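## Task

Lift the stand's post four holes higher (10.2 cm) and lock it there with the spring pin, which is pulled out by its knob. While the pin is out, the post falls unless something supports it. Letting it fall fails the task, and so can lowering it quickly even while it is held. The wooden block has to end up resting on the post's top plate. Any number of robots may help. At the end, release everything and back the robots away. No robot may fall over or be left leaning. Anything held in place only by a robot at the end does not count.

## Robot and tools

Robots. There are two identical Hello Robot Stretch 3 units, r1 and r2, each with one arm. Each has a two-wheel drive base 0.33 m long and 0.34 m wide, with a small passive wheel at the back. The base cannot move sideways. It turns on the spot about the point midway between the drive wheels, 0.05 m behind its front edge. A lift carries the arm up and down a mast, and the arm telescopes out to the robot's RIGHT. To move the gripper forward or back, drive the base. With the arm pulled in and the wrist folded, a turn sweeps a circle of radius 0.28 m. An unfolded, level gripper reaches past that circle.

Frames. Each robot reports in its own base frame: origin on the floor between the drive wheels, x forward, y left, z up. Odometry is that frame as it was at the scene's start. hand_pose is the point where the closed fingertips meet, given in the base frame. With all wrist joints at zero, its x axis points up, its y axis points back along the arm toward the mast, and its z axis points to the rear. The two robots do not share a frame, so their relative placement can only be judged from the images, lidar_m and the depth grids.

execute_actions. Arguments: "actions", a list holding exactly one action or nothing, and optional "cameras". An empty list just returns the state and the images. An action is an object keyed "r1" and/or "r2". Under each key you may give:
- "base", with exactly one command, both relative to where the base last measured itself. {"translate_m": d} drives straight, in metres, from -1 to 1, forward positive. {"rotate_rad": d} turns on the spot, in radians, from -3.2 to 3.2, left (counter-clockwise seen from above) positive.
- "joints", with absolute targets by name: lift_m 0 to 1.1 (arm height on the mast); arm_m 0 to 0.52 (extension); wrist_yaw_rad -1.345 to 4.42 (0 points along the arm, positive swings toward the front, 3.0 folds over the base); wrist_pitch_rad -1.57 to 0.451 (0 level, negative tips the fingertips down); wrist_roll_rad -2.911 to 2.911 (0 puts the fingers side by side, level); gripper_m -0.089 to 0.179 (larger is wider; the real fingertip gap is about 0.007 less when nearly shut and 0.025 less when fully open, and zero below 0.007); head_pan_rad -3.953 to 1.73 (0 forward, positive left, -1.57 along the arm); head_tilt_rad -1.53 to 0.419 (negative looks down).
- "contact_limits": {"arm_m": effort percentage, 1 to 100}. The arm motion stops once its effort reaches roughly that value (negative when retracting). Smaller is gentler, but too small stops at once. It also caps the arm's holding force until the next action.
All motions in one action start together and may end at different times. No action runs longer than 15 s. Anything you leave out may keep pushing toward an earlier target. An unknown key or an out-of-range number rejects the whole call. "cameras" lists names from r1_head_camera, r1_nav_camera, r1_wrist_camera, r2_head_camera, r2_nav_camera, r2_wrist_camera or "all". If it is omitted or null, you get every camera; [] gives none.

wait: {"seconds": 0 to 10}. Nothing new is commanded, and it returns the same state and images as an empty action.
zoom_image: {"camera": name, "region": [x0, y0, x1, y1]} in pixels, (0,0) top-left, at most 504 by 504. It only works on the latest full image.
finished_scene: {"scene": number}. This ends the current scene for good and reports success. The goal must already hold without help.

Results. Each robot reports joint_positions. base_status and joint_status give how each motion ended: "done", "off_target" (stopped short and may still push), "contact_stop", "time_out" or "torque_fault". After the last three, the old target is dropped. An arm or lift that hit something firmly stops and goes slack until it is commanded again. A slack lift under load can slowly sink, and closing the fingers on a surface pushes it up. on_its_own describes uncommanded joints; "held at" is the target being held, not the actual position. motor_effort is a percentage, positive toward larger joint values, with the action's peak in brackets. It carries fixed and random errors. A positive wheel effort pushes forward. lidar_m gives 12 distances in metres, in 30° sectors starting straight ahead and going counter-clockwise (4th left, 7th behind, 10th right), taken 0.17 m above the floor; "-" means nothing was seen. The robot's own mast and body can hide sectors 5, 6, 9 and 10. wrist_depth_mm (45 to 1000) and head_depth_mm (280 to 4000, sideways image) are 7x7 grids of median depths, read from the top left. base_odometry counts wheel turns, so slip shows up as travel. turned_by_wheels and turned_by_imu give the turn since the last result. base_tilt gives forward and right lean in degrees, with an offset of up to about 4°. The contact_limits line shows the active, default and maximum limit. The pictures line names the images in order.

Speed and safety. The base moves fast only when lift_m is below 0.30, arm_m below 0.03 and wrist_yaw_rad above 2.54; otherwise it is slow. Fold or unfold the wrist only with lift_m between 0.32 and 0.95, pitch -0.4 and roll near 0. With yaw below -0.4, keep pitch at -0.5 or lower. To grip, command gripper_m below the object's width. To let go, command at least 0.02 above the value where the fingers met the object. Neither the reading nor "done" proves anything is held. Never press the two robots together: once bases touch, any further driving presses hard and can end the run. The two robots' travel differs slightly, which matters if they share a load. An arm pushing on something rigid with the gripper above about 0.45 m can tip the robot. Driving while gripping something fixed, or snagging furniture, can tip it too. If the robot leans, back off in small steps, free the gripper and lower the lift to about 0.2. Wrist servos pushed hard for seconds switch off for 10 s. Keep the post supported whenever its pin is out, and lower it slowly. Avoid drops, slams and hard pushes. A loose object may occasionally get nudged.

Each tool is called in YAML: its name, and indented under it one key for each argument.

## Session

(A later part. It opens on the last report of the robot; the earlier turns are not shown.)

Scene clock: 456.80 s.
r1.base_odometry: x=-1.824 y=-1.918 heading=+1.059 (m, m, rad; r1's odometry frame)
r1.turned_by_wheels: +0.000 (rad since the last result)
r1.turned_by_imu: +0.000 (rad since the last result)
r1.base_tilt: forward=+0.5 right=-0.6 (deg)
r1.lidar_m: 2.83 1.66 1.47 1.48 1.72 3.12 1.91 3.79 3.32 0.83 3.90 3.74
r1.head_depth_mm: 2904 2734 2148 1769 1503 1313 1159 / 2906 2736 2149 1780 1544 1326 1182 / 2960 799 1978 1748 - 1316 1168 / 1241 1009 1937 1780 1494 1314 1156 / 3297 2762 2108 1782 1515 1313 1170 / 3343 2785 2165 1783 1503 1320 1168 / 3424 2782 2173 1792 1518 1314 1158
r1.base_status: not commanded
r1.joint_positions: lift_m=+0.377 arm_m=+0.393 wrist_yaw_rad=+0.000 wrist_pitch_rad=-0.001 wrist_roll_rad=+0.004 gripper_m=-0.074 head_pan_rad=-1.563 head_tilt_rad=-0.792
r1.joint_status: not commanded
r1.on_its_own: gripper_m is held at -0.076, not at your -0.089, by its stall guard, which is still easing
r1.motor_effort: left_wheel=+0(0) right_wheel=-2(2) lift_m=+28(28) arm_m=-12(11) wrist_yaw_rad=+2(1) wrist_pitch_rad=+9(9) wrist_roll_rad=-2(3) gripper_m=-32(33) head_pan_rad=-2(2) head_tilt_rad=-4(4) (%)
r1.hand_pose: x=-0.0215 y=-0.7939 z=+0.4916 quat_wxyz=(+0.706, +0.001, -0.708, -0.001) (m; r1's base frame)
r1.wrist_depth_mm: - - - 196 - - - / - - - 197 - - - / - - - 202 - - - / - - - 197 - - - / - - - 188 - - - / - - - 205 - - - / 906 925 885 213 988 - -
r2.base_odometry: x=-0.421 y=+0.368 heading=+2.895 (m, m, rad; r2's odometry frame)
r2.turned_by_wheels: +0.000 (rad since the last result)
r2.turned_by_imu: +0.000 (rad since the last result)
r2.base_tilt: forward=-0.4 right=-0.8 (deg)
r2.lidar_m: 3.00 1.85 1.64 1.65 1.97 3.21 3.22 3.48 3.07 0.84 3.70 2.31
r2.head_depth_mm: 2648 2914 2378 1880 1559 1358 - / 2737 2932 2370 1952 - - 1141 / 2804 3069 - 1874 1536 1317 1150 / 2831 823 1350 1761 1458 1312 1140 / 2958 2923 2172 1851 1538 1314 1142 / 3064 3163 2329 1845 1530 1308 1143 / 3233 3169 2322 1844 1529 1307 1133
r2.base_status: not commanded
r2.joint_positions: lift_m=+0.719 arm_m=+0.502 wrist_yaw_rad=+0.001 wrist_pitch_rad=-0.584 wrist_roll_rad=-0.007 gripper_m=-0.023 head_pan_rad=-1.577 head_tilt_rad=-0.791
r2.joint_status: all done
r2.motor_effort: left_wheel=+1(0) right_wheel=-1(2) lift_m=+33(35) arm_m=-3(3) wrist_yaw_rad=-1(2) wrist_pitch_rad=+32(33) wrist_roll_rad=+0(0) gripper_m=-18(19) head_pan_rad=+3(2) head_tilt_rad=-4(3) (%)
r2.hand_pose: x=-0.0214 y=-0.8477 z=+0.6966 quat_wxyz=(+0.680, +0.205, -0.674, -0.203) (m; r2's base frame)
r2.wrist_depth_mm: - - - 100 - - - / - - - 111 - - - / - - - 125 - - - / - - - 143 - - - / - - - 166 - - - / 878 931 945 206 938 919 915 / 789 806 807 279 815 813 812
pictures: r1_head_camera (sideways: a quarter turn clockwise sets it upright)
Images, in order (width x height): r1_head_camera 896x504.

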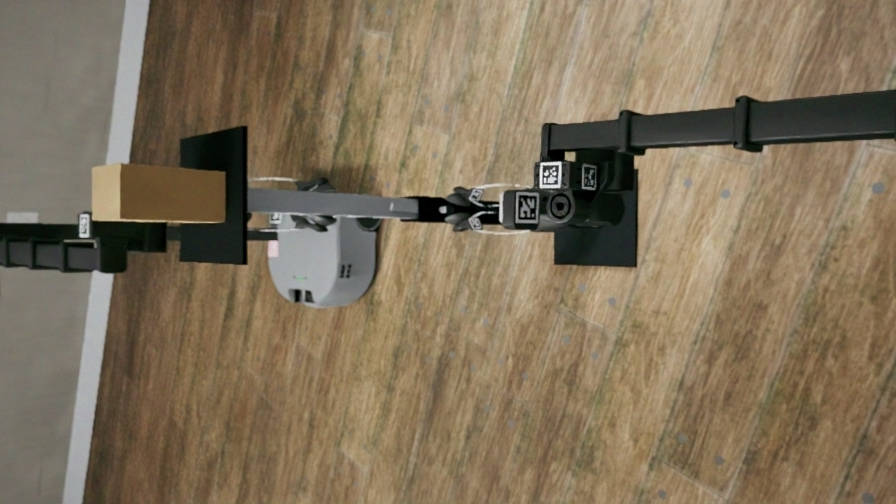

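execute_actions:
  actions:
    - {"r2":{"joints":{"gripper_m":0.055}},"r1":{"joints":{"gripper_m":0.03}}}
  cameras: []

execute_actions:
  actions:
    - {"r2":{"joints":{"lift_m":0.62,"arm_m":0.40}},"r1":{"joints":{"arm_m":0.409}}}
  cameras: []

execute_actions:
  actions:
    - {"r2":{"joints":{"wrist_pitch_rad":0.3,"arm_m":0.455}}}
  cameras: []

execute_actions:
  actions:
    - {"r2":{"joints":{"lift_m":0.665}}}
  cameras: ["r1_head_camera","r2_wrist_camera"]

Scene clock: 466.73 s.
r1.base_odometry: x=-1.824 y=-1.918 heading=+1.059 (m, m, rad; r1's odometry frame)
r1.turned_by_wheels: +0.000 (rad since the last result)
r1.turned_by_imu: +0.001 (rad since the last result)
r1.base_tilt: forward=+0.4 right=-0.7 (deg)
r1.lidar_m: 2.83 1.66 1.47 1.48 1.73 3.11 1.91 3.80 3.33 0.83 3.91 3.74
r1.head_depth_mm: 2862 2734 2173 1781 1514 1315 1161 / 2951 2765 2158 1778 1537 1318 1172 / 3005 801 1965 1738 - 1319 1161 / 1232 1009 1948 1790 1503 1311 1161 / 3253 2755 2088 1791 1517 1308 1162 / 3352 2814 2187 1771 1501 1313 1165 / 3416 2791 2187 1801 1512 1313 1163
r1.base_status: not commanded
r1.joint_positions: lift_m=+0.377 arm_m=+0.392 wrist_yaw_rad=+0.000 wrist_pitch_rad=-0.001 wrist_roll_rad=+0.004 gripper_m=+0.030 head_pan_rad=-1.563 head_tilt_rad=-0.792
r1.joint_status: all done
r1.motor_effort: left_wheel=+0(0) right_wheel=-1(2) lift_m=+27(29) arm_m=-7(11) wrist_yaw_rad=+1(1) wrist_pitch_rad=+9(9) wrist_roll_rad=-3(2) gripper_m=+0(78) head_pan_rad=-2(2) head_tilt_rad=-5(4) (%)
r1.hand_pose: x=-0.0215 y=-0.7936 z=+0.4916 quat_wxyz=(+0.706, +0.001, -0.708, -0.001) (m; r1's base frame)
r1.wrist_depth_mm: - - - 196 - - - / - - - 199 - - - / - - - 201 - - - / - - - 198 - - - / - - - 200 - - - / - - - 207 - - - / 922 931 937 213 968 985 -
r2.base_odometry: x=-0.421 y=+0.368 heading=+2.895 (m, m, rad; r2's odometry frame)
r2.turned_by_wheels: +0.000 (rad since the last result)
r2.turned_by_imu: +0.001 (rad since the last result)
r2.base_tilt: forward=-0.5 right=-0.8 (deg)
r2.lidar_m: 3.00 1.85 1.64 1.65 1.97 3.20 3.23 3.47 3.05 0.84 3.69 2.31
r2.head_depth_mm: 2633 2895 2389 1880 1560 1358 - / 2719 2949 2400 1946 - - 1136 / 2807 3039 - 1875 1547 1325 1147 / 2861 841 1339 1751 1461 1313 1144 / 2999 2904 2168 1855 1549 1314 1144 / 3088 3195 2322 1860 1538 1314 1145 / 3199 3151 2324 1858 1532 1308 1135
r2.base_status: not commanded
r2.joint_positions: lift_m=+0.720 arm_m=+0.502 wrist_yaw_rad=+0.001 wrist_pitch_rad=-0.520 wrist_roll_rad=-0.007 gripper_m=+0.055 head_pan_rad=-1.577 head_tilt_rad=-0.791
r2.joint_status: all done
r2.motor_effort: left_wheel=+0(1) right_wheel=-1(2) lift_m=+27(33) arm_m=-2(3) wrist_yaw_rad=-1(1) wrist_pitch_rad=+8(32) wrist_roll_rad=+0(0) gripper_m=+0(79) head_pan_rad=+2(3) head_tilt_rad=-5(4) (%)
r2.hand_pose: x=-0.0214 y=-0.8575 z=+0.7101 quat_wxyz=(+0.686, +0.183, -0.680, -0.181) (m; r2's base frame)
r2.wrist_depth_mm: - - - 98 - - - / - - - 107 - - - / - - - 119 - - - / - - - 134 - - - / - - - 156 - - - / 965 942 - 188 - 961 997 / 844 831 839 229 816 837 843
pictures: none
No camera images: the call's "cameras" was empty. Leave "cameras" out to get every camera's image.

Scene clock: 468.73 s.
r1.base_odometry: x=-1.824 y=-1.918 heading=+1.059 (m, m, rad; r1's odometry frame)
r1.turned_by_wheels: +0.000 (rad since the last result)
r1.turned_by_imu: +0.000 (rad since the last result)
r1.base_tilt: forward=+0.6 right=-0.5 (deg)
r1.lidar_m: 2.83 1.66 1.47 1.47 1.73 3.12 1.91 3.80 3.32 0.83 3.92 3.74
r1.head_depth_mm: 2858 2704 2184 1775 1504 1313 1159 / 2989 2733 2168 1774 1531 1326 1176 / 3002 802 2039 1725 - 1322 1160 / 1517 1107 1926 1791 1505 1314 1159 / 3241 2769 2097 1795 1504 1315 1169 / 3322 2766 2203 1788 1514 1317 1161 / 3465 2803 2150 1796 1508 1319 1166
r1.base_status: not commanded
r1.joint_positions: lift_m=+0.377 arm_m=+0.408 wrist_yaw_rad=+0.002 wrist_pitch_rad=-0.002 wrist_roll_rad=+0.004 gripper_m=+0.030 head_pan_rad=-1.563 head_tilt_rad=-0.792
r1.joint_status: all done
r1.motor_effort: left_wheel=+0(0) right_wheel=-1(1) lift_m=+28(28) arm_m=+12(16) wrist_yaw_rad=-1(2) wrist_pitch_rad=+10(10) wrist_roll_rad=-2(2) gripper_m=+0(0) head_pan_rad=-2(2) head_tilt_rad=-5(5) (%)
r1.hand_pose: x=-0.0209 y=-0.8093 z=+0.4914 quat_wxyz=(+0.706, +0.002, -0.708, +0.000) (m; r1's base frame)
r1.wrist_depth_mm: - - - 179 - - - / - - - 183 - - - / - - - 186 - - - / - - - 183 - - - / - - - 184 - - - / - - - 188 - - - / 914 931 920 195 - 974 -
r2.base_odometry: x=-0.421 y=+0.368 heading=+2.895 (m, m, rad; r2's odometry frame)
r2.turned_by_wheels: +0.000 (rad since the last result)
r2.turned_by_imu: +0.000 (rad since the last result)
r2.base_tilt: forward=-0.5 right=-0.8 (deg)
r2.lidar_m: 2.99 1.84 1.64 1.64 1.96 3.21 3.24 3.46 3.04 0.84 3.69 2.31
r2.head_depth_mm: 2618 2875 2396 1893 1553 1331 1155 / 2725 2971 2393 1881 1576 1346 - / 2798 3059 2368 - 1544 1318 1147 / 2817 841 1913 1944 1457 1316 1149 / 2960 2915 2188 1858 1538 1307 1145 / 3044 3193 2350 1853 1532 1308 1137 / 3164 3179 2318 1846 1537 1304 1137
r2.base_status: not commanded
r2.joint_positions: lift_m=+0.620 arm_m=+0.400 wrist_yaw_rad=+0.001 wrist_pitch_rad=-0.519 wrist_roll_rad=-0.007 gripper_m=+0.055 head_pan_rad=-1.577 head_tilt_rad=-0.791
r2.joint_status: all done
r2.motor_effort: left_wheel=+0(0) right_wheel=-1(1) lift_m=+17(24) arm_m=-4(3) wrist_yaw_rad=-1(1) wrist_pitch_rad=+7(8) wrist_roll_rad=+0(0) gripper_m=+1(0) head_pan_rad=+2(1) head_tilt_rad=-4(4) (%)
r2.hand_pose: x=-0.0214 y=-0.7557 z=+0.6109 quat_wxyz=(+0.686, +0.183, -0.681, -0.181) (m; r2's base frame)
r2.wrist_depth_mm: - - - 200 - - - / - - - 220 - - - / - - - - - - - / - - - 374 - - - / 970 944 - 309 - - - / 831 842 - 813 - 869 841 / 742 747 744 722 733 747 753
pictures: none
No camera images: the call's "cameras" was empty. Leave "cameras" out to get every camera's image.

Scene clock: 470.27 s.
r1.base_odometry: x=-1.824 y=-1.918 heading=+1.059 (m, m, rad; r1's odometry frame)
r1.turned_by_wheels: +0.000 (rad since the last result)
r1.turned_by_imu: +0.000 (rad since the last result)
r1.base_tilt: forward=+0.4 right=-0.7 (deg)
r1.lidar_m: 2.82 1.66 1.47 1.47 1.73 3.13 1.91 3.82 3.33 0.83 3.90 3.74
r1.head_depth_mm: 2862 2736 2188 1775 1512 1311 1161 / 2967 2746 2188 1770 1512 1328 1184 / 2978 799 2022 1724 - 1319 1158 / 1525 1073 1933 1772 1508 1317 1165 / 3291 2762 2090 1788 1517 1310 1160 / 3303 2795 2192 1783 1512 1314 1171 / 3466 2773 2178 1802 1528 1317 1162
r1.base_status: not commanded
r1.joint_positions: lift_m=+0.377 arm_m=+0.408 wrist_yaw_rad=+0.002 wrist_pitch_rad=-0.002 wrist_roll_rad=+0.004 gripper_m=+0.030 head_pan_rad=-1.563 head_tilt_rad=-0.792
r1.joint_status: not commanded
r1.motor_effort: left_wheel=+0(0) right_wheel=-1(2) lift_m=+29(29) arm_m=+13(13) wrist_yaw_rad=-1(1) wrist_pitch_rad=+9(9) wrist_roll_rad=-3(3) gripper_m=+0(1) head_pan_rad=-2(2) head_tilt_rad=-4(4) (%)
r1.hand_pose: x=-0.0209 y=-0.8093 z=+0.4914 quat_wxyz=(+0.706, +0.002, -0.708, +0.000) (m; r1's base frame)
r1.wrist_depth_mm: - - - 179 - - - / - - - 183 - - - / - - - 186 - - - / - - - 184 - - - / - - - 184 - - - / - - - 188 - - - / 907 921 935 195 946 - -
r2.base_odometry: x=-0.421 y=+0.368 heading=+2.895 (m, m, rad; r2's odometry frame)
r2.turned_by_wheels: +0.000 (rad since the last result)
r2.turned_by_imu: +0.000 (rad since the last result)
r2.base_tilt: forward=-0.5 right=-0.9 (deg)
r2.lidar_m: 2.99 1.84 1.64 1.64 1.97 3.21 3.24 3.45 3.06 0.85 3.71 2.30
r2.head_depth_mm: 2626 2904 2390 1890 1565 1333 1152 / 2718 2944 2386 1863 1586 1346 - / 2802 3056 2378 1769 1538 1323 1151 / 2861 843 1335 1756 1462 1315 1142 / 2955 2915 2170 1851 1542 1314 1145 / 3085 3161 2350 1841 1541 1308 1138 / 3199 3155 2328 1855 1523 1306 1134
r2.base_status: not commanded
r2.joint_positions: lift_m=+0.620 arm_m=+0.455 wrist_yaw_rad=+0.001 wrist_pitch_rad=+0.276 wrist_roll_rad=-0.007 gripper_m=+0.055 head_pan_rad=-1.577 head_tilt_rad=-0.791
r2.joint_status: all done
r2.motor_effort: left_wheel=+0(0) right_wheel=-1(1) lift_m=+17(17) arm_m=+3(4) wrist_yaw_rad=-1(2) wrist_pitch_rad=+9(10) wrist_roll_rad=+0(0) gripper_m=+0(0) head_pan_rad=+3(2) head_tilt_rad=-4(4) (%)
r2.hand_pose: x=-0.0212 y=-0.8528 z=+0.8056 quat_wxyz=(+0.703, -0.097, -0.698, +0.097) (m; r2's base frame)
r2.wrist_depth_mm: - - - 157 - - - / - 121 120 120 119 118 - / - - 173 172 169 - - / - - - 174 - - - / - - - 171 - - - / - - - 168 - - - / - - - 165 - - -
pictures: none
No camera images: the call's "cameras" was empty. Leave "cameras" out to get every camera's image.

Scene clock: 471.50 s.
r1.base_odometry: x=-1.824 y=-1.918 heading=+1.059 (m, m, rad; r1's odometry frame)
r1.turned_by_wheels: +0.000 (rad since the last result)
r1.turned_by_imu: +0.000 (rad since the last result)
r1.base_tilt: forward=+0.6 right=-0.5 (deg)
r1.lidar_m: 2.83 1.66 1.47 1.47 1.73 3.12 1.91 3.80 3.31 0.83 3.91 3.74
r1.head_depth_mm: 2833 2759 2162 1780 1522 1313 1156 / 2973 2740 2165 1777 1515 1320 1177 / 2946 799 2024 1731 - 1318 1160 / 1475 1051 1945 1774 1501 1310 1166 / 3247 2783 2104 1782 1518 1311 1164 / 3333 2766 2193 1771 1507 1313 1158 / 3466 2753 2175 1804 1519 1306 1164
r1.base_status: not commanded
r1.joint_positions: lift_m=+0.377 arm_m=+0.408 wrist_yaw_rad=+0.002 wrist_pitch_rad=-0.002 wrist_roll_rad=+0.004 gripper_m=+0.030 head_pan_rad=-1.563 head_tilt_rad=-0.792
r1.joint_status: not commanded
r1.motor_effort: left_wheel=+0(0) right_wheel=-1(2) lift_m=+28(27) arm_m=+12(13) wrist_yaw_rad=-3(1) wrist_pitch_rad=+10(10) wrist_roll_rad=-3(3) gripper_m=+0(0) head_pan_rad=-2(2) head_tilt_rad=-5(4) (%)
r1.hand_pose: x=-0.0209 y=-0.8093 z=+0.4914 quat_wxyz=(+0.706, +0.002, -0.708, +0.000) (m; r1's base frame)
r1.wrist_depth_mm: - - - 180 - - - / - - - 183 - - - / - - - 186 - - - / - - - 182 - - - / - - - 186 - - - / - - - 188 - - - / 916 896 948 195 - - -
r2.base_odometry: x=-0.421 y=+0.368 heading=+2.895 (m, m, rad; r2's odometry frame)
r2.turned_by_wheels: +0.000 (rad since the last result)
r2.turned_by_imu: +0.000 (rad since the last result)
r2.base_tilt: forward=-0.5 right=-0.8 (deg)
r2.lidar_m: 3.00 1.84 1.64 1.64 1.97 3.22 3.21 3.47 3.06 0.84 3.69 2.31
r2.head_depth_mm: 2613 2887 2401 1885 1565 1330 1180 / 2730 2914 2375 1894 1595 - - / 2771 3059 2447 1771 1545 1312 1145 / 2825 839 1297 1762 1467 1314 1144 / 2981 2885 2162 1854 1541 1311 1144 / 3060 3192 2351 1851 1531 1307 1141 / 3169 3152 2336 1858 1531 1297 1137
r2.base_status: not commanded
r2.joint_positions: lift_m=+0.665 arm_m=+0.455 wrist_yaw_rad=+0.001 wrist_pitch_rad=+0.275 wrist_roll_rad=-0.007 gripper_m=+0.055 head_pan_rad=-1.577 head_tilt_rad=-0.791
r2.joint_status: all done
r2.motor_effort: left_wheel=+0(1) right_wheel=+0(0) lift_m=+27(26) arm_m=+3(3) wrist_yaw_rad=-1(1) wrist_pitch_rad=+10(10) wrist_roll_rad=+0(0) gripper_m=+0(1) head_pan_rad=+3(1) head_tilt_rad=-4(3) (%)
r2.hand_pose: x=-0.0212 y=-0.8529 z=+0.8497 quat_wxyz=(+0.703, -0.097, -0.698, +0.097) (m; r2's base frame)
r2.wrist_depth_mm: - - - 157 - - - / - - - 154 - - - / - - - 151 - - - / - - 148 147 - - - / - - - 170 - - - / - - - 168 - - - / - - - 165 - - -
pictures: r1_head_camera (sideways: a quarter turn clockwise sets it upright), r2_wrist_camera
Images, in order (width x height): r1_head_camera 896x504, r2_wrist_camera 644x364.

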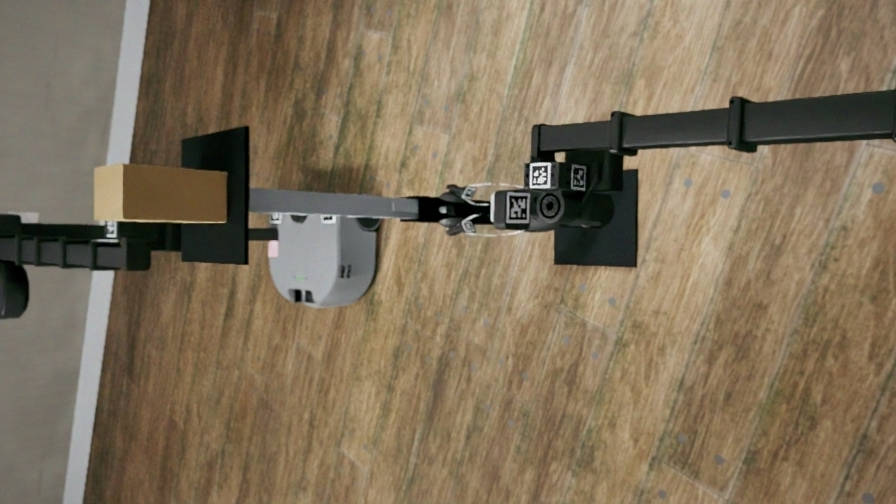

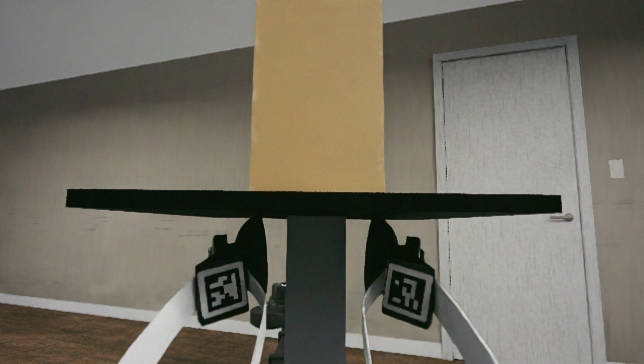

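Just touching. Step up.

execute_actions:
  actions:
    - {"r2":{"joints":{"lift_m":0.675}}}
  cameras: ["r1_head_camera"]

execute_actions:
  actions:
    - {"r2":{"joints":{"lift_m":0.680}}}
  cameras: ["r1_head_camera"]

Scene clock: 474.33 s.
r1.base_odometry: x=-1.824 y=-1.918 heading=+1.059 (m, m, rad; r1's odometry frame)
r1.turned_by_wheels: +0.000 (rad since the last result)
r1.turned_by_imu: +0.000 (rad since the last result)
r1.base_tilt: forward=+0.4 right=-0.6 (deg)
r1.lidar_m: 2.82 1.66 1.47 1.47 1.73 3.10 1.91 3.79 3.31 0.83 3.91 3.75
r1.head_depth_mm: 2904 2728 2162 1768 1508 1307 1160 / 2947 2763 2157 1778 1531 1328 1179 / 2959 802 2014 1722 - 1316 1159 / 1457 1056 1952 1775 1492 1304 1162 / 3279 2716 2103 1789 1512 1308 1151 / 3297 2780 2171 1789 1518 1319 1162 / 3418 2766 2165 1786 1512 1315 1172
r1.base_status: not commanded
r1.joint_positions: lift_m=+0.377 arm_m=+0.408 wrist_yaw_rad=+0.002 wrist_pitch_rad=-0.002 wrist_roll_rad=+0.004 gripper_m=+0.030 head_pan_rad=-1.563 head_tilt_rad=-0.792
r1.joint_status: not commanded
r1.motor_effort: left_wheel=+0(0) right_wheel=-1(2) lift_m=+29(27) arm_m=+12(12) wrist_yaw_rad=+0(0) wrist_pitch_rad=+9(10) wrist_roll_rad=-3(3) gripper_m=+0(1) head_pan_rad=-2(2) head_tilt_rad=-4(3) (%)
r1.hand_pose: x=-0.0209 y=-0.8093 z=+0.4914 quat_wxyz=(+0.706, +0.002, -0.708, +0.000) (m; r1's base frame)
r1.wrist_depth_mm: - - - 179 - - - / - - - 183 - - - / - - - 185 - - - / - - - 182 - - - / - - - 183 - - - / - - - 189 - - - / 880 920 936 196 988 - -
r2.base_odometry: x=-0.421 y=+0.368 heading=+2.895 (m, m, rad; r2's odometry frame)
r2.turned_by_wheels: +0.000 (rad since the last result)
r2.turned_by_imu: +0.000 (rad since the last result)
r2.base_tilt: forward=-0.5 right=-0.8 (deg)
r2.lidar_m: 2.99 1.84 1.64 1.65 1.96 3.20 3.23 3.48 3.05 0.84 3.70 2.30
r2.head_depth_mm: 2633 2918 2398 1892 1550 1323 1174 / 2731 2945 2384 1877 1572 - 1128 / 2759 3050 2477 1763 1544 1318 1150 / 2838 839 1294 1731 1451 1316 1147 / 2947 2918 2182 1853 1529 1308 1142 / 3088 3178 2335 1855 1534 1308 1138 / 3189 3167 2332 1846 1524 1302 1133
r2.base_status: not commanded
r2.joint_positions: lift_m=+0.674 arm_m=+0.455 wrist_yaw_rad=+0.001 wrist_pitch_rad=+0.242 wrist_roll_rad=-0.007 gripper_m=+0.055 head_pan_rad=-1.577 head_tilt_rad=-0.791
r2.joint_status: all done
r2.motor_effort: left_wheel=+0(0) right_wheel=+0(0) lift_m=+29(30) arm_m=+3(3) wrist_yaw_rad=-1(2) wrist_pitch_rad=+22(23) wrist_roll_rad=+0(0) gripper_m=+0(0) head_pan_rad=+1(3) head_tilt_rad=-4(4) (%)
r2.hand_pose: x=-0.0212 y=-0.8543 z=+0.8513 quat_wxyz=(+0.705, -0.085, -0.699, +0.085) (m; r2's base frame)
r2.wrist_depth_mm: - - - 152 - - - / - - - 150 - - - / - - - 147 - - - / - - - 145 - - - / - - - 169 - - - / - - - 167 - - - / - - - 165 - - -
pictures: r1_head_camera (sideways: a quarter turn clockwise sets it upright)
Images, in order (width x height): r1_head_camera 896x504.

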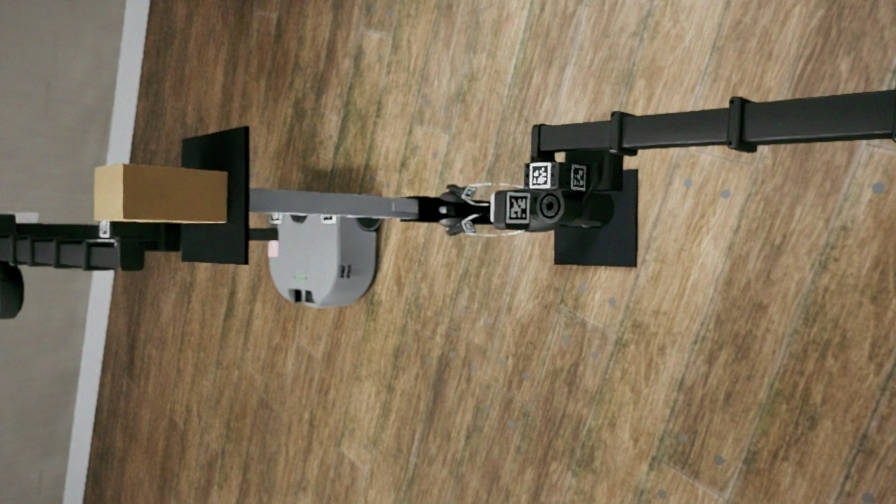

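Scene clock: 474.93 s.
r1.base_odometry: x=-1.824 y=-1.918 heading=+1.059 (m, m, rad; r1's odometry frame)
r1.turned_by_wheels: +0.000 (rad since the last result)
r1.turned_by_imu: +0.000 (rad since the last result)
r1.base_tilt: forward=+0.4 right=-0.6 (deg)
r1.lidar_m: 2.83 1.66 1.47 1.47 1.73 3.12 1.91 3.79 3.33 0.83 3.92 3.75
r1.head_depth_mm: 2887 2795 2138 1778 1522 1312 1163 / 2936 2753 2162 1764 1533 1316 1181 / 2994 798 2053 1726 - 1323 1162 / 1349 1065 1932 1793 1486 1314 1161 / 3312 2764 2111 1789 1505 1318 1159 / 3321 2770 2153 1793 1505 1309 1164 / 3517 2783 2154 1786 1515 1313 1165
r1.base_status: not commanded
r1.joint_positions: lift_m=+0.377 arm_m=+0.408 wrist_yaw_rad=+0.002 wrist_pitch_rad=-0.002 wrist_roll_rad=+0.004 gripper_m=+0.030 head_pan_rad=-1.563 head_tilt_rad=-0.792
r1.joint_status: not commanded
r1.motor_effort: left_wheel=+0(0) right_wheel=-1(2) lift_m=+29(28) arm_m=+12(12) wrist_yaw_rad=-1(1) wrist_pitch_rad=+10(9) wrist_roll_rad=-2(2) gripper_m=+0(1) head_pan_rad=-2(2) head_tilt_rad=-3(4) (%)
r1.hand_pose: x=-0.0209 y=-0.8093 z=+0.4914 quat_wxyz=(+0.706, +0.002, -0.708, +0.000) (m; r1's base frame)
r1.wrist_depth_mm: - - - 179 - - - / - - - 182 - - - / - - - 186 - - - / - - - 182 - - - / - - - 185 - - - / - - - 189 - - - / 916 897 899 196 973 - -
r2.base_odometry: x=-0.421 y=+0.368 heading=+2.895 (m, m, rad; r2's odometry frame)
r2.turned_by_wheels: +0.000 (rad since the last result)
r2.turned_by_imu: +0.000 (rad since the last result)
r2.base_tilt: forward=-0.5 right=-0.9 (deg)
r2.lidar_m: 2.99 1.85 1.64 1.64 1.96 3.21 3.23 3.48 3.06 0.84 3.71 2.31
r2.head_depth_mm: 2622 2912 2414 1884 1558 1332 1177 / 2721 2962 2393 1879 1571 - 1127 / 2769 3034 2464 1794 1537 1324 1151 / 2835 844 1295 1772 1456 1316 1140 / 2982 2892 2188 1852 1534 1312 1141 / 3102 3157 2335 1847 1534 1310 1138 / 3197 3157 2368 1839 1533 1298 1136
r2.base_status: not commanded
r2.joint_positions: lift_m=+0.679 arm_m=+0.455 wrist_yaw_rad=+0.001 wrist_pitch_rad=+0.226 wrist_roll_rad=-0.007 gripper_m=+0.055 head_pan_rad=-1.577 head_tilt_rad=-0.791
r2.joint_status: all done
r2.motor_effort: left_wheel=+0(1) right_wheel=+0(1) lift_m=+30(32) arm_m=+3(3) wrist_yaw_rad=-1(1) wrist_pitch_rad=+29(29) wrist_roll_rad=+0(0) gripper_m=-1(0) head_pan_rad=+2(2) head_tilt_rad=-4(5) (%)
r2.hand_pose: x=-0.0212 y=-0.8549 z=+0.8520 quat_wxyz=(+0.705, -0.079, -0.700, +0.079) (m; r2's base frame)
r2.wrist_depth_mm: - - - 149 - - - / - - - 148 - - - / - - - 146 - - - / - - - 144 - - - / - - - 168 - - - / - - - 165 - - - / - - - 164 - - -
pictures: r1_head_camera (sideways: a quarter turn clockwise sets it upright)
Images, in order (width x height): r1_head_camera 896x504.

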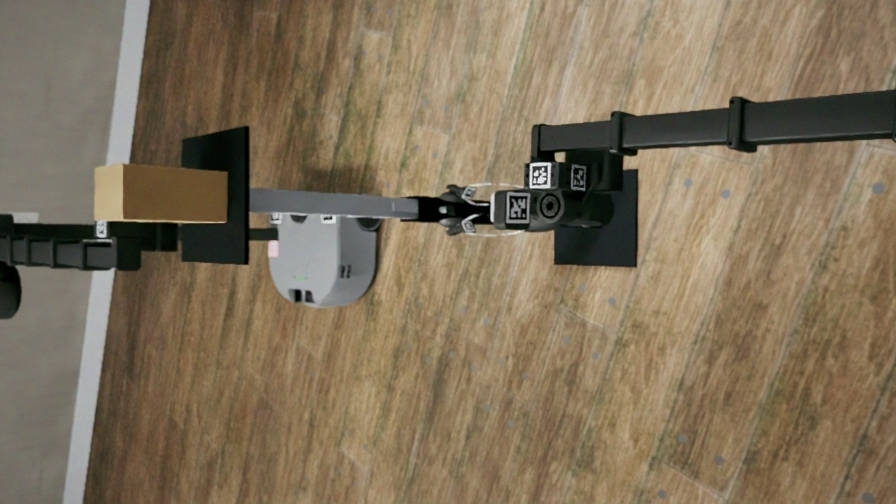

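execute_actions:
  actions:
    - {"r2":{"joints":{"lift_m":0.684}}}
  cameras: ["r1_head_camera"]

execute_actions:
  actions:
    - {"r2":{"joints":{"lift_m":0.687}}}
  cameras: ["r1_head_camera"]

Scene clock: 477.90 s.
r1.base_odometry: x=-1.824 y=-1.918 heading=+1.059 (m, m, rad; r1's odometry frame)
r1.turned_by_wheels: +0.000 (rad since the last result)
r1.turned_by_imu: +0.000 (rad since the last result)
r1.base_tilt: forward=+0.5 right=-0.6 (deg)
r1.lidar_m: 2.83 1.66 1.47 1.48 1.73 3.09 1.91 3.81 3.32 0.83 3.90 3.75
r1.head_depth_mm: 2898 2774 2190 1788 1510 1309 1163 / 2976 2791 2165 1782 1527 1326 1178 / 2984 799 2035 1732 - 1309 1165 / 1347 1059 1926 1802 1509 1310 1160 / 3230 2738 2120 1766 1519 1310 1160 / 3290 2766 2183 1791 1517 1312 1167 / 3494 2754 2155 1793 1511 1318 1167
r1.base_status: not commanded
r1.joint_positions: lift_m=+0.377 arm_m=+0.408 wrist_yaw_rad=+0.002 wrist_pitch_rad=-0.002 wrist_roll_rad=+0.004 gripper_m=+0.030 head_pan_rad=-1.563 head_tilt_rad=-0.792
r1.joint_status: not commanded
r1.motor_effort: left_wheel=+0(0) right_wheel=-2(1) lift_m=+29(29) arm_m=+13(13) wrist_yaw_rad=+0(1) wrist_pitch_rad=+9(9) wrist_roll_rad=-2(2) gripper_m=+1(0) head_pan_rad=-2(2) head_tilt_rad=-5(5) (%)
r1.hand_pose: x=-0.0209 y=-0.8093 z=+0.4914 quat_wxyz=(+0.706, +0.002, -0.708, +0.000) (m; r1's base frame)
r1.wrist_depth_mm: - - - 179 - - - / - - - 184 - - - / - - - 186 - - - / - - - 183 - - - / - - - 184 - - - / - - - 189 - - - / 897 913 916 196 969 991 -
r2.base_odometry: x=-0.421 y=+0.368 heading=+2.895 (m, m, rad; r2's odometry frame)
r2.turned_by_wheels: +0.000 (rad since the last result)
r2.turned_by_imu: +0.000 (rad since the last result)
r2.base_tilt: forward=-0.4 right=-0.8 (deg)
r2.lidar_m: 2.99 1.84 1.64 1.65 1.97 3.21 3.22 3.48 3.06 0.84 3.72 2.30
r2.head_depth_mm: 2618 2916 2381 1885 1559 1323 1174 / 2709 2955 2372 1875 1600 - 1131 / 2803 3026 2484 1789 1528 1316 1157 / 2826 840 1315 1753 1456 1308 1148 / 2969 2902 2186 1855 1538 1304 1148 / 3055 3161 2343 1864 1523 1311 1142 / 3165 3169 2338 1846 1525 1307 1136
r2.base_status: not commanded
r2.joint_positions: lift_m=+0.683 arm_m=+0.455 wrist_yaw_rad=+0.001 wrist_pitch_rad=+0.212 wrist_roll_rad=-0.007 gripper_m=+0.055 head_pan_rad=-1.577 head_tilt_rad=-0.791
r2.joint_status: all done
r2.on_its_own: wrist_pitch_rad is at rest, and its effort (+34) is outside its rest range (-20 to +32)
r2.motor_effort: left_wheel=+0(1) right_wheel=-1(1) lift_m=+31(31) arm_m=+4(3) wrist_yaw_rad=-1(1) wrist_pitch_rad=+34(34) wrist_roll_rad=+0(0) gripper_m=-1(1) head_pan_rad=+1(1) head_tilt_rad=-4(2) (%)
r2.hand_pose: x=-0.0213 y=-0.8553 z=+0.8525 quat_wxyz=(+0.706, -0.075, -0.700, +0.075) (m; r2's base frame)
r2.wrist_depth_mm: - - - 148 - - - / - - - 146 - - - / - - - 145 - - - / - - - 143 - - - / - - 103 167 104 - - / - - - 167 - - - / - - - 164 - - -
pictures: r1_head_camera (sideways: a quarter turn clockwise sets it upright)
Images, in order (width x height): r1_head_camera 896x504.

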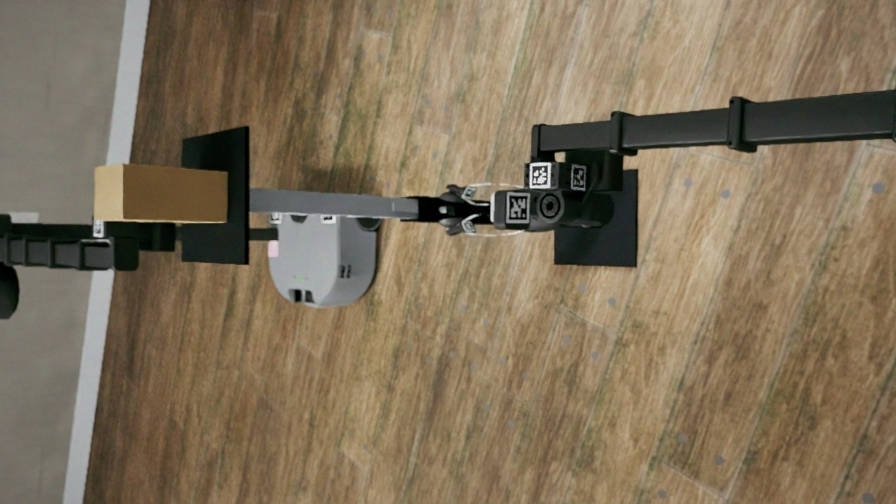

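Scene clock: 478.43 s.
r1.base_odometry: x=-1.824 y=-1.918 heading=+1.059 (m, m, rad; r1's odometry frame)
r1.turned_by_wheels: +0.000 (rad since the last result)
r1.turned_by_imu: +0.000 (rad since the last result)
r1.base_tilt: forward=+0.6 right=-0.7 (deg)
r1.lidar_m: 2.83 1.66 1.48 1.47 1.73 3.13 1.91 3.80 3.31 0.83 3.91 3.73
r1.head_depth_mm: 2830 2758 2142 1773 1503 1318 1155 / 2937 2765 2135 1763 1534 1326 1175 / 3034 798 2022 1741 - 1314 1162 / 1348 1082 1934 1791 1507 1307 1161 / 3274 2780 2110 1780 1521 1323 1160 / 3346 2785 2170 1789 1515 1319 1162 / 3447 2805 2173 1801 1512 1321 1165
r1.base_status: not commanded
r1.joint_positions: lift_m=+0.377 arm_m=+0.408 wrist_yaw_rad=+0.002 wrist_pitch_rad=-0.002 wrist_roll_rad=+0.004 gripper_m=+0.030 head_pan_rad=-1.563 head_tilt_rad=-0.792
r1.joint_status: not commanded
r1.motor_effort: left_wheel=+0(0) right_wheel=-1(1) lift_m=+28(29) arm_m=+13(13) wrist_yaw_rad=-1(0) wrist_pitch_rad=+9(9) wrist_roll_rad=-3(3) gripper_m=+0(0) head_pan_rad=-2(2) head_tilt_rad=-3(4) (%)
r1.hand_pose: x=-0.0209 y=-0.8093 z=+0.4914 quat_wxyz=(+0.706, +0.002, -0.708, +0.000) (m; r1's base frame)
r1.wrist_depth_mm: - - - 180 - - - / - - - 184 - - - / - - - 186 - - - / - - - 182 - - - / - - - 183 - - - / - - - 189 - - - / 928 928 916 196 953 982 -
r2.base_odometry: x=-0.421 y=+0.368 heading=+2.895 (m, m, rad; r2's odometry frame)
r2.turned_by_wheels: +0.000 (rad since the last result)
r2.turned_by_imu: +0.000 (rad since the last result)
r2.base_tilt: forward=-0.4 right=-0.8 (deg)
r2.lidar_m: 2.99 1.84 1.64 1.65 1.97 3.22 3.22 3.49 3.06 0.84 3.70 2.30
r2.head_depth_mm: 2599 2869 2374 1884 1556 1324 1175 / 2728 2922 2403 1861 1596 - 1124 / 2820 3092 2493 1781 1527 1315 1146 / 2835 842 1317 1754 1463 1315 1151 / 2984 2874 2170 1856 1529 1312 1140 / 3082 3179 2357 1855 1536 1308 1143 / 3177 3175 2333 1838 1518 1307 1132
r2.base_status: not commanded
r2.joint_positions: lift_m=+0.686 arm_m=+0.455 wrist_yaw_rad=+0.001 wrist_pitch_rad=+0.202 wrist_roll_rad=-0.007 gripper_m=+0.055 head_pan_rad=-1.577 head_tilt_rad=-0.791
r2.joint_status: all done
r2.on_its_own: wrist_pitch_rad is at rest, and its effort (+37) is outside its rest range (-20 to +32)
r2.motor_effort: left_wheel=+0(0) right_wheel=+0(0) lift_m=+32(32) arm_m=+3(3) wrist_yaw_rad=-1(2) wrist_pitch_rad=+37(38) wrist_roll_rad=+0(0) gripper_m=+0(1) head_pan_rad=+3(2) head_tilt_rad=-4(3) (%)
r2.hand_pose: x=-0.0213 y=-0.8556 z=+0.8529 quat_wxyz=(+0.706, -0.071, -0.701, +0.071) (m; r2's base frame)
r2.wrist_depth_mm: - - - 146 - - - / - - - 145 - - - / - - - 144 - - - / - - - 143 - - - / - - 103 166 104 - - / - - - 167 - - - / - - - 165 - - -
pictures: r1_head_camera (sideways: a quarter turn clockwise sets it upright)
Images, in order (width x height): r1_head_camera 896x504.

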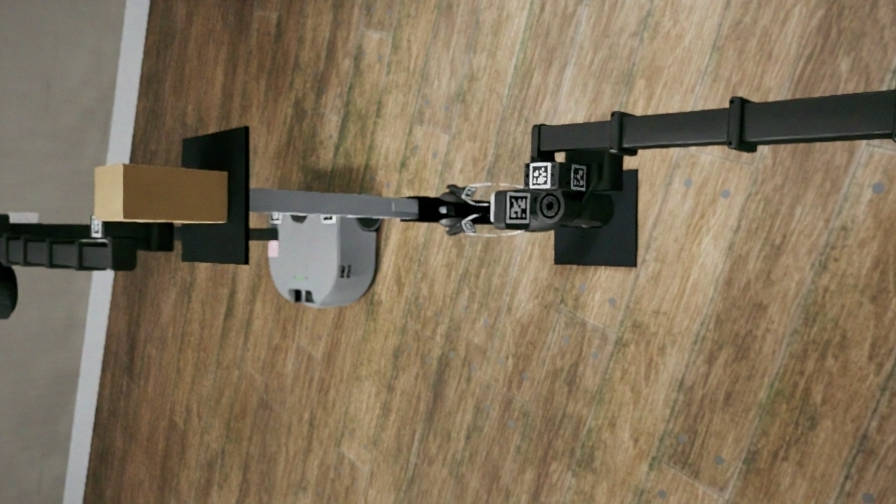

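execute_actions:
  actions:
    - {"r2":{"joints":{"lift_m":0.691}}}
  cameras: ["r1_head_camera"]

execute_actions:
  actions:
    - {"r2":{"joints":{"lift_m":0.695}}}
  cameras: ["r1_head_camera","r2_wrist_camera"]

Scene clock: 483.43 s.
r1.base_odometry: x=-1.824 y=-1.918 heading=+1.059 (m, m, rad; r1's odometry frame)
r1.turned_by_wheels: +0.000 (rad since the last result)
r1.turned_by_imu: +0.001 (rad since the last result)
r1.base_tilt: forward=+0.5 right=-0.7 (deg)
r1.lidar_m: 2.83 1.66 1.47 1.47 1.73 3.14 1.91 3.77 3.32 0.83 3.90 3.76
r1.head_depth_mm: 2874 2774 2165 1781 1507 1307 1164 / 2975 2770 2165 1778 1524 1325 1178 / 2985 801 2046 1727 - 1318 1161 / 1332 1813 1947 1761 1494 1315 1162 / 3245 2777 2111 1770 1514 1316 1161 / 3326 2763 2189 1779 1509 1310 1165 / 3459 2795 2174 1783 1519 1312 1160
r1.base_status: not commanded
r1.joint_positions: lift_m=+0.377 arm_m=+0.408 wrist_yaw_rad=+0.002 wrist_pitch_rad=-0.002 wrist_roll_rad=+0.004 gripper_m=+0.030 head_pan_rad=-1.563 head_tilt_rad=-0.792
r1.joint_status: not commanded
r1.motor_effort: left_wheel=+0(0) right_wheel=-1(2) lift_m=+28(29) arm_m=+13(13) wrist_yaw_rad=-1(1) wrist_pitch_rad=+9(10) wrist_roll_rad=-2(3) gripper_m=-1(0) head_pan_rad=-2(2) head_tilt_rad=-4(5) (%)
r1.hand_pose: x=-0.0209 y=-0.8093 z=+0.4914 quat_wxyz=(+0.706, +0.002, -0.708, +0.000) (m; r1's base frame)
r1.wrist_depth_mm: - - - 180 - - - / - - - 182 - - - / - - - 185 - - - / - - - 182 - - - / - - - 183 - - - / - - - 189 - - - / 914 908 892 194 969 999 -
r2.base_odometry: x=-0.421 y=+0.368 heading=+2.895 (m, m, rad; r2's odometry frame)
r2.turned_by_wheels: +0.000 (rad since the last result)
r2.turned_by_imu: +0.000 (rad since the last result)
r2.base_tilt: forward=-0.5 right=-0.8 (deg)
r2.lidar_m: 2.99 1.84 1.64 1.64 1.97 3.21 3.22 3.46 3.07 0.84 3.70 2.31
r2.head_depth_mm: 2621 2871 2383 1889 1560 1319 1170 / 2729 2967 2371 1927 1593 - 1132 / 2816 3061 2475 1764 1530 1315 1145 / 2849 840 1120 1737 1458 1313 1146 / 2978 2897 2169 1859 1543 1307 1146 / 3083 3176 2341 1846 1545 1307 1142 / 3185 3119 2341 1835 1533 1309 1136
r2.base_status: not commanded
r2.joint_positions: lift_m=+0.690 arm_m=+0.455 wrist_yaw_rad=+0.001 wrist_pitch_rad=+0.190 wrist_roll_rad=-0.007 gripper_m=+0.055 head_pan_rad=-1.577 head_tilt_rad=-0.791
r2.joint_status: all done
r2.on_its_own: wrist_pitch_rad is at rest, and its effort (+42) is outside its rest range (-20 to +32)
r2.motor_effort: left_wheel=+0(0) right_wheel=+0(0) lift_m=+32(34) arm_m=+3(3) wrist_yaw_rad=-2(1) wrist_pitch_rad=+42(43) wrist_roll_rad=+0(0) gripper_m=-1(0) head_pan_rad=+3(3) head_tilt_rad=-4(4) (%)
r2.hand_pose: x=-0.0213 y=-0.8559 z=+0.8538 quat_wxyz=(+0.707, -0.067, -0.701, +0.067) (m; r2's base frame)
r2.wrist_depth_mm: - - - 145 - - - / - - - 144 - - - / - - - 142 - - - / - - - 142 - - - / - - 102 166 107 - - / - - - 166 - - - / - - - 165 - - -
pictures: r1_head_camera (sideways: a quarter turn clockwise sets it upright)
Images, in order (width x height): r1_head_camera 896x504.

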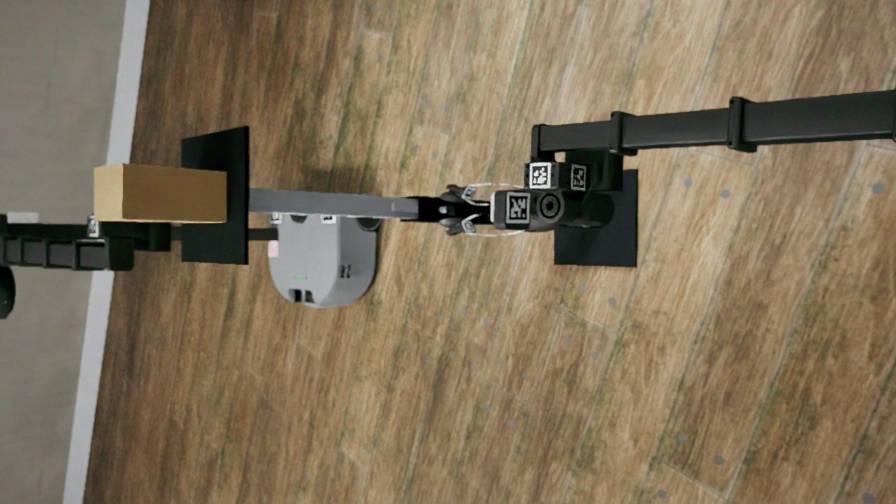

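Scene clock: 484.00 s.
r1.base_odometry: x=-1.824 y=-1.918 heading=+1.059 (m, m, rad; r1's odometry frame)
r1.turned_by_wheels: +0.000 (rad since the last result)
r1.turned_by_imu: +0.000 (rad since the last result)
r1.base_tilt: forward=+0.4 right=-0.6 (deg)
r1.lidar_m: 2.83 1.66 1.47 1.47 1.73 3.11 1.91 3.80 3.31 0.83 3.90 3.75
r1.head_depth_mm: 2863 2728 2171 1769 1514 1312 1161 / 2920 2787 2139 1786 1524 1317 1185 / 2962 798 2048 1735 - 1308 1159 / 1324 1834 1942 1787 1498 1319 1163 / 3203 2775 2127 1774 1520 1319 1165 / 3327 2797 2139 1795 1523 1321 1167 / 3425 2709 2159 1797 1520 1310 1169
r1.base_status: not commanded
r1.joint_positions: lift_m=+0.377 arm_m=+0.408 wrist_yaw_rad=+0.002 wrist_pitch_rad=-0.002 wrist_roll_rad=+0.004 gripper_m=+0.030 head_pan_rad=-1.563 head_tilt_rad=-0.792
r1.joint_status: not commanded
r1.motor_effort: left_wheel=+0(0) right_wheel=-1(2) lift_m=+28(29) arm_m=+13(12) wrist_yaw_rad=-1(1) wrist_pitch_rad=+9(9) wrist_roll_rad=-3(2) gripper_m=+0(0) head_pan_rad=-2(2) head_tilt_rad=-4(4) (%)
r1.hand_pose: x=-0.0209 y=-0.8093 z=+0.4914 quat_wxyz=(+0.706, +0.002, -0.708, +0.000) (m; r1's base frame)
r1.wrist_depth_mm: - - - 178 - - - / - - - 184 - - - / - - - 186 - - - / - - - 183 - - - / - - - 184 - - - / - - - 189 - - - / 899 923 944 196 988 - -
r2.base_odometry: x=-0.421 y=+0.368 heading=+2.895 (m, m, rad; r2's odometry frame)
r2.turned_by_wheels: +0.000 (rad since the last result)
r2.turned_by_imu: +0.000 (rad since the last result)
r2.base_tilt: forward=-0.5 right=-0.8 (deg)
r2.lidar_m: 2.99 1.84 1.64 1.65 1.97 3.21 3.22 3.47 3.05 0.85 3.71 2.30
r2.head_depth_mm: 2627 2885 2373 1894 1564 1326 1180 / 2736 2926 2383 1931 1588 - 1133 / 2783 3038 2456 1767 1532 1321 1147 / 2817 844 1123 1734 1456 1314 1138 / 3003 2897 2211 1859 1539 1311 1145 / 3070 3168 2340 1856 1534 1306 1137 / 3206 3193 2321 1844 1523 1302 1138
r2.base_status: not commanded
r2.joint_positions: lift_m=+0.694 arm_m=+0.455 wrist_yaw_rad=+0.001 wrist_pitch_rad=+0.182 wrist_roll_rad=-0.007 gripper_m=+0.055 head_pan_rad=-1.577 head_tilt_rad=-0.791
r2.joint_status: all done
r2.on_its_own: wrist_pitch_rad is at rest, and its effort (+45) is outside its rest range (-20 to +32)
r2.motor_effort: left_wheel=+0(0) right_wheel=+0(0) lift_m=+33(32) arm_m=+3(3) wrist_yaw_rad=-1(1) wrist_pitch_rad=+45(46) wrist_roll_rad=+0(0) gripper_m=+0(0) head_pan_rad=+3(2) head_tilt_rad=-4(4) (%)
r2.hand_pose: x=-0.0213 y=-0.8561 z=+0.8557 quat_wxyz=(+0.707, -0.064, -0.701, +0.064) (m; r2's base frame)
r2.wrist_depth_mm: - - - 144 - - - / - - - 143 - - - / - - - 142 - - - / - - - 141 - - - / - - 105 110 108 122 - / - - - 166 - - - / - - - 166 - - -
pictures: r1_head_camera (sideways: a quarter turn clockwise sets it upright), r2_wrist_camera
Images, in order (width x height): r1_head_camera 896x504, r2_wrist_camera 644x364.

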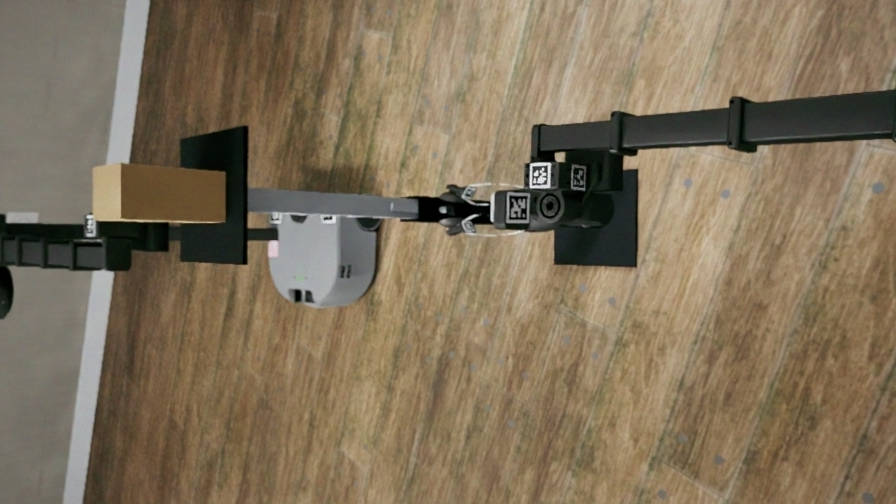

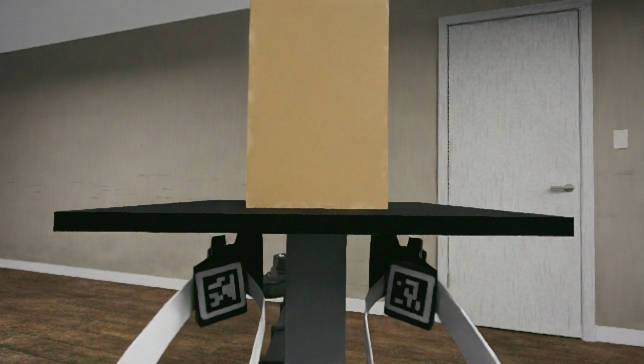

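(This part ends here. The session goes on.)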